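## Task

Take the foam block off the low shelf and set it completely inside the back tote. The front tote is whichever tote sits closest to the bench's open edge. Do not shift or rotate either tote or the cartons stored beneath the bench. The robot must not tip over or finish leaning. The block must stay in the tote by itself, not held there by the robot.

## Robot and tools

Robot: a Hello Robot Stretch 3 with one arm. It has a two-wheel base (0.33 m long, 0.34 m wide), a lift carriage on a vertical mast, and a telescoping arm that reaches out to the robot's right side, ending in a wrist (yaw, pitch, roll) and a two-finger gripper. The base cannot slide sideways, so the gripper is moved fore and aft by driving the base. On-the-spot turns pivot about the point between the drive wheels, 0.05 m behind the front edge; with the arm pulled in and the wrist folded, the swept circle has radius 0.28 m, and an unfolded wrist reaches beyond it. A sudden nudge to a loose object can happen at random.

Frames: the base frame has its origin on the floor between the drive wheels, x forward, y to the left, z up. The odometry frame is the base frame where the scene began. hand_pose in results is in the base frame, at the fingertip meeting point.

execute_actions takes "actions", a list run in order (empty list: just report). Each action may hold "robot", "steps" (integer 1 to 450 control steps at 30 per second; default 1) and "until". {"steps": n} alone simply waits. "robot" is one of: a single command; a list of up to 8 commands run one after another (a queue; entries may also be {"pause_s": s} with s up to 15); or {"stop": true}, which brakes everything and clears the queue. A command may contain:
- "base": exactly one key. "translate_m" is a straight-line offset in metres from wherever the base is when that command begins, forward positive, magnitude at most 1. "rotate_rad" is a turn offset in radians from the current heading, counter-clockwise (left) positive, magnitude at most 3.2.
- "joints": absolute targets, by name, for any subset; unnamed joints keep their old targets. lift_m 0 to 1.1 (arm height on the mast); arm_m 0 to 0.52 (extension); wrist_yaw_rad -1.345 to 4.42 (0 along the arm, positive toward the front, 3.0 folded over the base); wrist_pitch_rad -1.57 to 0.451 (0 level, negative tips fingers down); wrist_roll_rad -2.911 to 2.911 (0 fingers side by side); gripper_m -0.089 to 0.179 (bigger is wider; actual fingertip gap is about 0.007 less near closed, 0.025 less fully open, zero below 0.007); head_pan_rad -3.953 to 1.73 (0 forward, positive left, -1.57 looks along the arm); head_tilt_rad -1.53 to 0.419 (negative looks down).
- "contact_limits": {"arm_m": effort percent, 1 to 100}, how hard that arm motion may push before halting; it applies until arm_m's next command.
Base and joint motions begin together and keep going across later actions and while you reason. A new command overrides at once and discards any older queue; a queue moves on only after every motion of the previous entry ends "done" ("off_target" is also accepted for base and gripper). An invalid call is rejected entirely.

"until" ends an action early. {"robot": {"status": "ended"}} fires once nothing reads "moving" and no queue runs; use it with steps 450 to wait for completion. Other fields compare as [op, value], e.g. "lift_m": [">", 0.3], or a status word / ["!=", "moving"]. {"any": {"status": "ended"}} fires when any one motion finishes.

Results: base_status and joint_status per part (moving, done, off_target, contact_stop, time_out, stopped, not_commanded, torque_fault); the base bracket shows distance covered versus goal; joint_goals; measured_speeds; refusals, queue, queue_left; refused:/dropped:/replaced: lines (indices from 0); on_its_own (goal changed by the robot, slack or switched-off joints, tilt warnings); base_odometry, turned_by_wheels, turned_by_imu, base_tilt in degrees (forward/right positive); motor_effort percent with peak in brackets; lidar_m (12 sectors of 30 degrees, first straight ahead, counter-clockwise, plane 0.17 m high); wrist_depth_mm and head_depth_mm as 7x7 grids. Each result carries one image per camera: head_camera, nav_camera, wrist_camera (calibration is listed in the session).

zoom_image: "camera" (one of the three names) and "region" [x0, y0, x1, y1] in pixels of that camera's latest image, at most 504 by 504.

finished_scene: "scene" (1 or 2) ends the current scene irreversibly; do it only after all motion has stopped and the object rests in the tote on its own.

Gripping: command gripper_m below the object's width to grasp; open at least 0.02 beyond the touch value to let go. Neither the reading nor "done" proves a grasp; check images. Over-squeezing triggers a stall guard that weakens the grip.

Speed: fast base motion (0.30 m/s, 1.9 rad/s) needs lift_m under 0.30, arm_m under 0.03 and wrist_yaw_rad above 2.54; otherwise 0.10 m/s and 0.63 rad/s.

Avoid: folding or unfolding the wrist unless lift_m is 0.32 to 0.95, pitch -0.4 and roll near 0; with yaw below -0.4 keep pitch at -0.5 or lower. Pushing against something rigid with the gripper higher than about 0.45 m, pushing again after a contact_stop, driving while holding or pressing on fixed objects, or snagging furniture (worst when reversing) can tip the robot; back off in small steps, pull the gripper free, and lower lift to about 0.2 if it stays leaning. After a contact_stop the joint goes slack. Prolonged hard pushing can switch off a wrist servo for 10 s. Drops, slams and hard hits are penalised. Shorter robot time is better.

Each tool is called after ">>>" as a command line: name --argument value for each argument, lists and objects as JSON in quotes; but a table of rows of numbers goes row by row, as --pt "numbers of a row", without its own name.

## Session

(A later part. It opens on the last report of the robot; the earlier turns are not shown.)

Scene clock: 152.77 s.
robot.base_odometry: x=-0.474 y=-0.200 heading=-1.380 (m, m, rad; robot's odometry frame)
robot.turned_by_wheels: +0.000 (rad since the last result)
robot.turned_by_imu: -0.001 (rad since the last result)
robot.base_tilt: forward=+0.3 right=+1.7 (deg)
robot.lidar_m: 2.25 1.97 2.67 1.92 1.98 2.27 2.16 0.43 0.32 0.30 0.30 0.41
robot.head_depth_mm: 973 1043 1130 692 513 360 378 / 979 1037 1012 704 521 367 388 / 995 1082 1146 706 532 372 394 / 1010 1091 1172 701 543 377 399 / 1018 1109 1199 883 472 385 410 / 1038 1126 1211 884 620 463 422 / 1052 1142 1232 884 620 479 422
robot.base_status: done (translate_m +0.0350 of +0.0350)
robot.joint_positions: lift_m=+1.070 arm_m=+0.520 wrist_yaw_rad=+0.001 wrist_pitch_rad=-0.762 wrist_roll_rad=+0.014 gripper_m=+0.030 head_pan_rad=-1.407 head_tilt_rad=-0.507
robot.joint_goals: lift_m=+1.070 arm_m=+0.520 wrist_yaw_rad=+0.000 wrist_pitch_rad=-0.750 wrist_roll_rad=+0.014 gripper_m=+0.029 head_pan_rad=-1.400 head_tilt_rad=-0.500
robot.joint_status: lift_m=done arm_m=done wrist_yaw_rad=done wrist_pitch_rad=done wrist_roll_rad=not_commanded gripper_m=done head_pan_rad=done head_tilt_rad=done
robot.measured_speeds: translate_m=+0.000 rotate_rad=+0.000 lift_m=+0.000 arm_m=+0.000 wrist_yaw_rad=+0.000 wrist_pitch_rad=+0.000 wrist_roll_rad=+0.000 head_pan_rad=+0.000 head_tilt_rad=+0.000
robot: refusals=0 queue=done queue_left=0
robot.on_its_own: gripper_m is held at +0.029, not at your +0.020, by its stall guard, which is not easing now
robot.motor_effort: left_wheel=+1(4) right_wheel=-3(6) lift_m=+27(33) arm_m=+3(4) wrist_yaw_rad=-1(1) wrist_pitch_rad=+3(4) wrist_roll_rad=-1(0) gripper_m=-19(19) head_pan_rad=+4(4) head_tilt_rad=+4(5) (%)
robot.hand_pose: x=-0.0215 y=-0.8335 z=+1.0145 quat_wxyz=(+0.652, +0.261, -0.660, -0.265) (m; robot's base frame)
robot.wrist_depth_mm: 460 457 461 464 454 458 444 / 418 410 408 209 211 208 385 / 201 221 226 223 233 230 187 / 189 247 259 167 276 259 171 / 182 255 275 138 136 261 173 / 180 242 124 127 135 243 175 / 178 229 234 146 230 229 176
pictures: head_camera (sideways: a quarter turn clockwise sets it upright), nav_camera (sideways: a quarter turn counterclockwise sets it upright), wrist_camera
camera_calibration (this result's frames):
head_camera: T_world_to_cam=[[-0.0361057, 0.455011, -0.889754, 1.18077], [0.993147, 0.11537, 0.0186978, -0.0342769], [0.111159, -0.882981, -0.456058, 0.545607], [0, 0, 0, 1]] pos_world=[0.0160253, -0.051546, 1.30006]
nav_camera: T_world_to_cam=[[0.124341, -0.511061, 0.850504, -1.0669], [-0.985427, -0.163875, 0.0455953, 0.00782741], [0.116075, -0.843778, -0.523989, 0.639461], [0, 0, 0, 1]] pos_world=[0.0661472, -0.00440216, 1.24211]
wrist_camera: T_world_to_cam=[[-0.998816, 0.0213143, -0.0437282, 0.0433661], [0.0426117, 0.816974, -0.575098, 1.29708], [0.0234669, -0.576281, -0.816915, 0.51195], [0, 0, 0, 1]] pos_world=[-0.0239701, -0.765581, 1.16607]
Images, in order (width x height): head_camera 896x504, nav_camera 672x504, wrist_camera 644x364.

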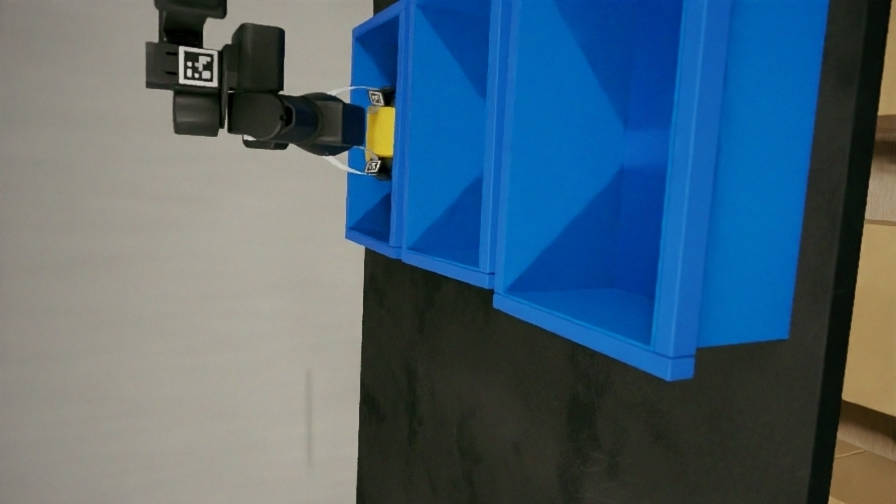

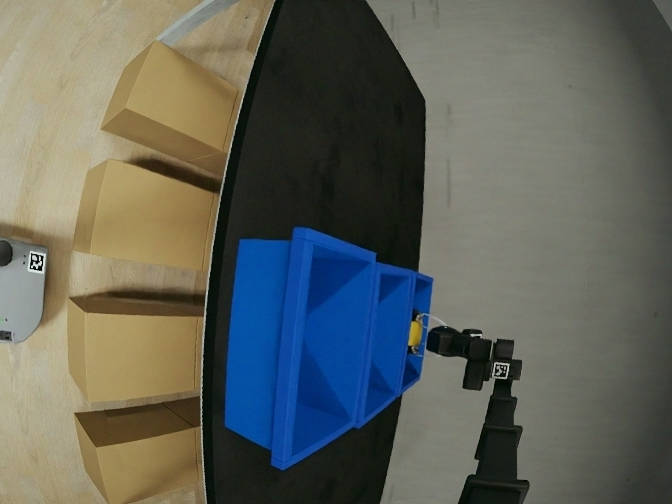

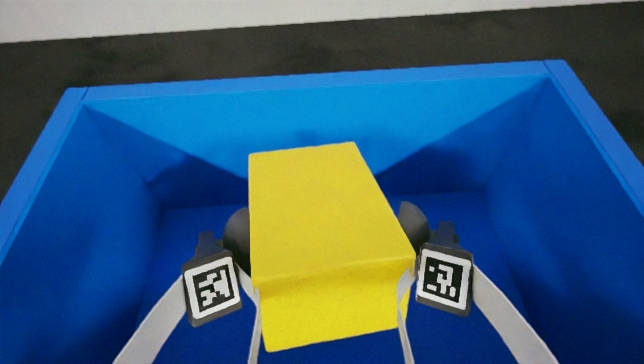

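>>> execute_actions --actions '[{"robot":[{"joints":{"lift_m":1.04,"wrist_pitch_rad":-0.82}},{"joints":{"gripper_m":0.12}},{"joints":{"lift_m":1.1}},{"joints":{"wrist_pitch_rad":-0.45}}],"steps":450,"until":{"robot":{"status":"ended"}}}]'

Scene clock: 173.43 s.
robot.base_odometry: x=-0.474 y=-0.200 heading=-1.380 (m, m, rad; robot's odometry frame)
robot.turned_by_wheels: +0.000 (rad since the last result)
robot.turned_by_imu: -0.001 (rad since the last result)
robot.base_tilt: forward=+0.1 right=+1.7 (deg)
robot.lidar_m: 2.25 1.97 2.66 1.92 1.98 2.27 2.16 0.43 0.32 0.30 0.30 0.41
robot.head_depth_mm: 968 1050 1123 692 512 359 378 / 979 - 901 707 522 368 388 / 992 1083 1141 707 533 372 394 / 1011 1095 1175 701 543 376 399 / 1019 1113 1199 884 470 385 410 / 1030 1125 1209 886 622 463 423 / 1049 1137 1236 886 623 479 424
robot.base_status: done (translate_m +0.0350 of +0.0350)
robot.joint_positions: lift_m=+1.099 arm_m=+0.520 wrist_yaw_rad=+0.001 wrist_pitch_rad=-0.472 wrist_roll_rad=+0.014 gripper_m=+0.120 head_pan_rad=-1.407 head_tilt_rad=-0.507
robot.joint_goals: lift_m=+1.100 arm_m=+0.520 wrist_yaw_rad=+0.000 wrist_pitch_rad=-0.450 wrist_roll_rad=+0.014 gripper_m=+0.120 head_pan_rad=-1.400 head_tilt_rad=-0.500
robot.joint_status: lift_m=done arm_m=done wrist_yaw_rad=done wrist_pitch_rad=done wrist_roll_rad=not_commanded gripper_m=done head_pan_rad=done head_tilt_rad=done
robot.measured_speeds: translate_m=+0.000 rotate_rad=+0.000 lift_m=+0.000 arm_m=+0.000 wrist_yaw_rad=+0.000 wrist_pitch_rad=+0.000 wrist_roll_rad=+0.000 head_pan_rad=+0.000 head_tilt_rad=+0.000
robot: refusals=0 queue=done queue_left=0
robot.motor_effort: left_wheel=+1(1) right_wheel=-3(3) lift_m=+32(35) arm_m=+3(3) wrist_yaw_rad=+0(1) wrist_pitch_rad=+6(6) wrist_roll_rad=-1(1) gripper_m=+0(80) head_pan_rad=+4(4) head_tilt_rad=+4(4) (%)
robot.hand_pose: x=-0.0214 y=-0.8820 z=+1.0994 quat_wxyz=(+0.683, +0.165, -0.692, -0.166) (m; robot's base frame)
robot.wrist_depth_mm: 414 419 428 433 437 438 448 / 450 459 462 471 473 478 491 / 501 507 515 518 531 536 547 / 524 532 521 514 503 496 497 / 446 451 440 433 424 436 415 / 384 243 249 252 256 - 357 / 337 264 291 295 305 268 314
pictures: head_camera (sideways: a quarter turn clockwise sets it upright), nav_camera (sideways: a quarter turn counterclockwise sets it upright), wrist_camera
camera_calibration (this result's frames):
head_camera: T_world_to_cam=[[-0.0361056, 0.455009, -0.889755, 1.18077], [0.993147, 0.115371, 0.0186979, -0.034277], [0.111159, -0.882982, -0.456056, 0.545605], [0, 0, 0, 1]] pos_world=[0.0160253, -0.051546, 1.30006]
nav_camera: T_world_to_cam=[[0.124341, -0.511059, 0.850505, -1.0669], [-0.985427, -0.163875, 0.0455953, 0.0078274], [0.116075, -0.843779, -0.523988, 0.639459], [0, 0, 0, 1]] pos_world=[0.0661472, -0.00440225, 1.24211]
wrist_camera: T_world_to_cam=[[-0.998809, 0.0076656, -0.0481839, 0.0410558], [0.0425978, 0.61852, -0.784613, 1.44084], [0.0237882, -0.785732, -0.61811, 0.15005], [0, 0, 0, 1]] pos_world=[-0.0239394, -0.773607, 1.22523]
Images, in order (width x height): head_camera 896x504, nav_camera 672x504, wrist_camera 644x364.

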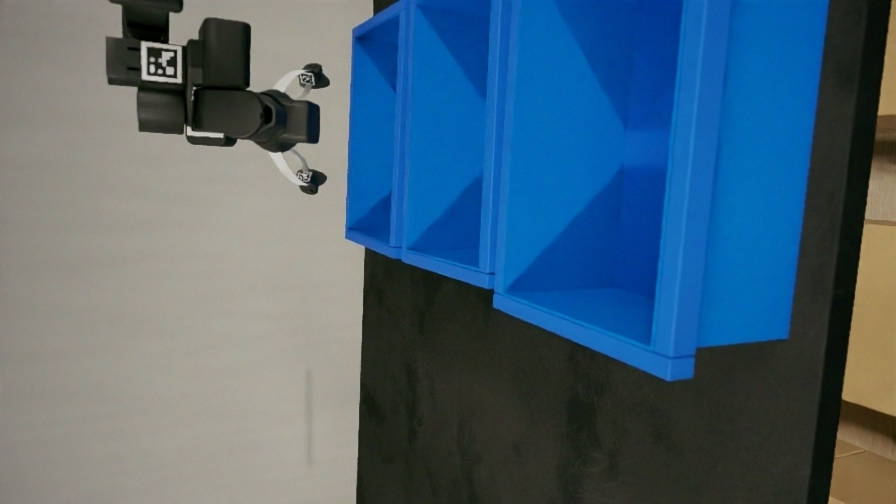

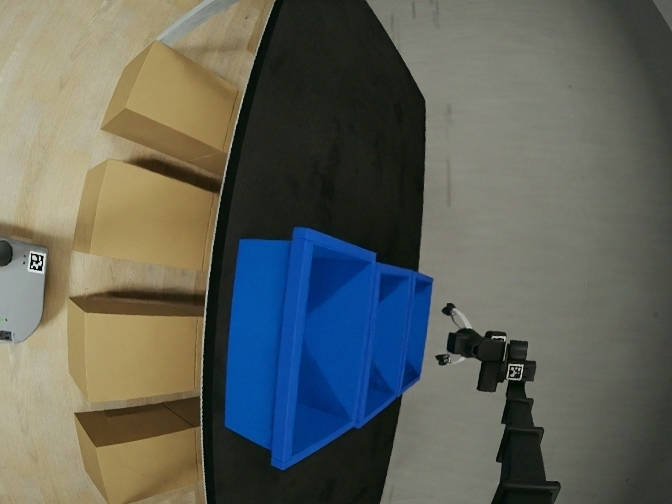

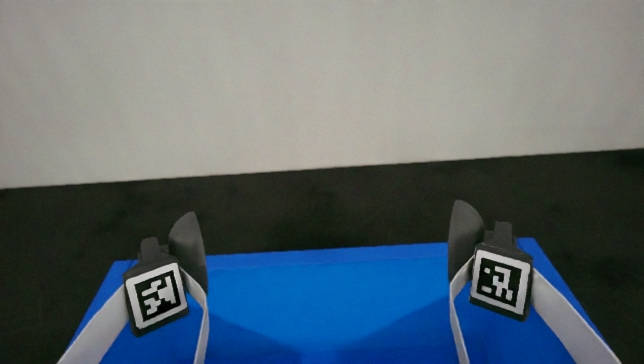

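>>> finished_scene --scene 1

The scene is finished: the task was done.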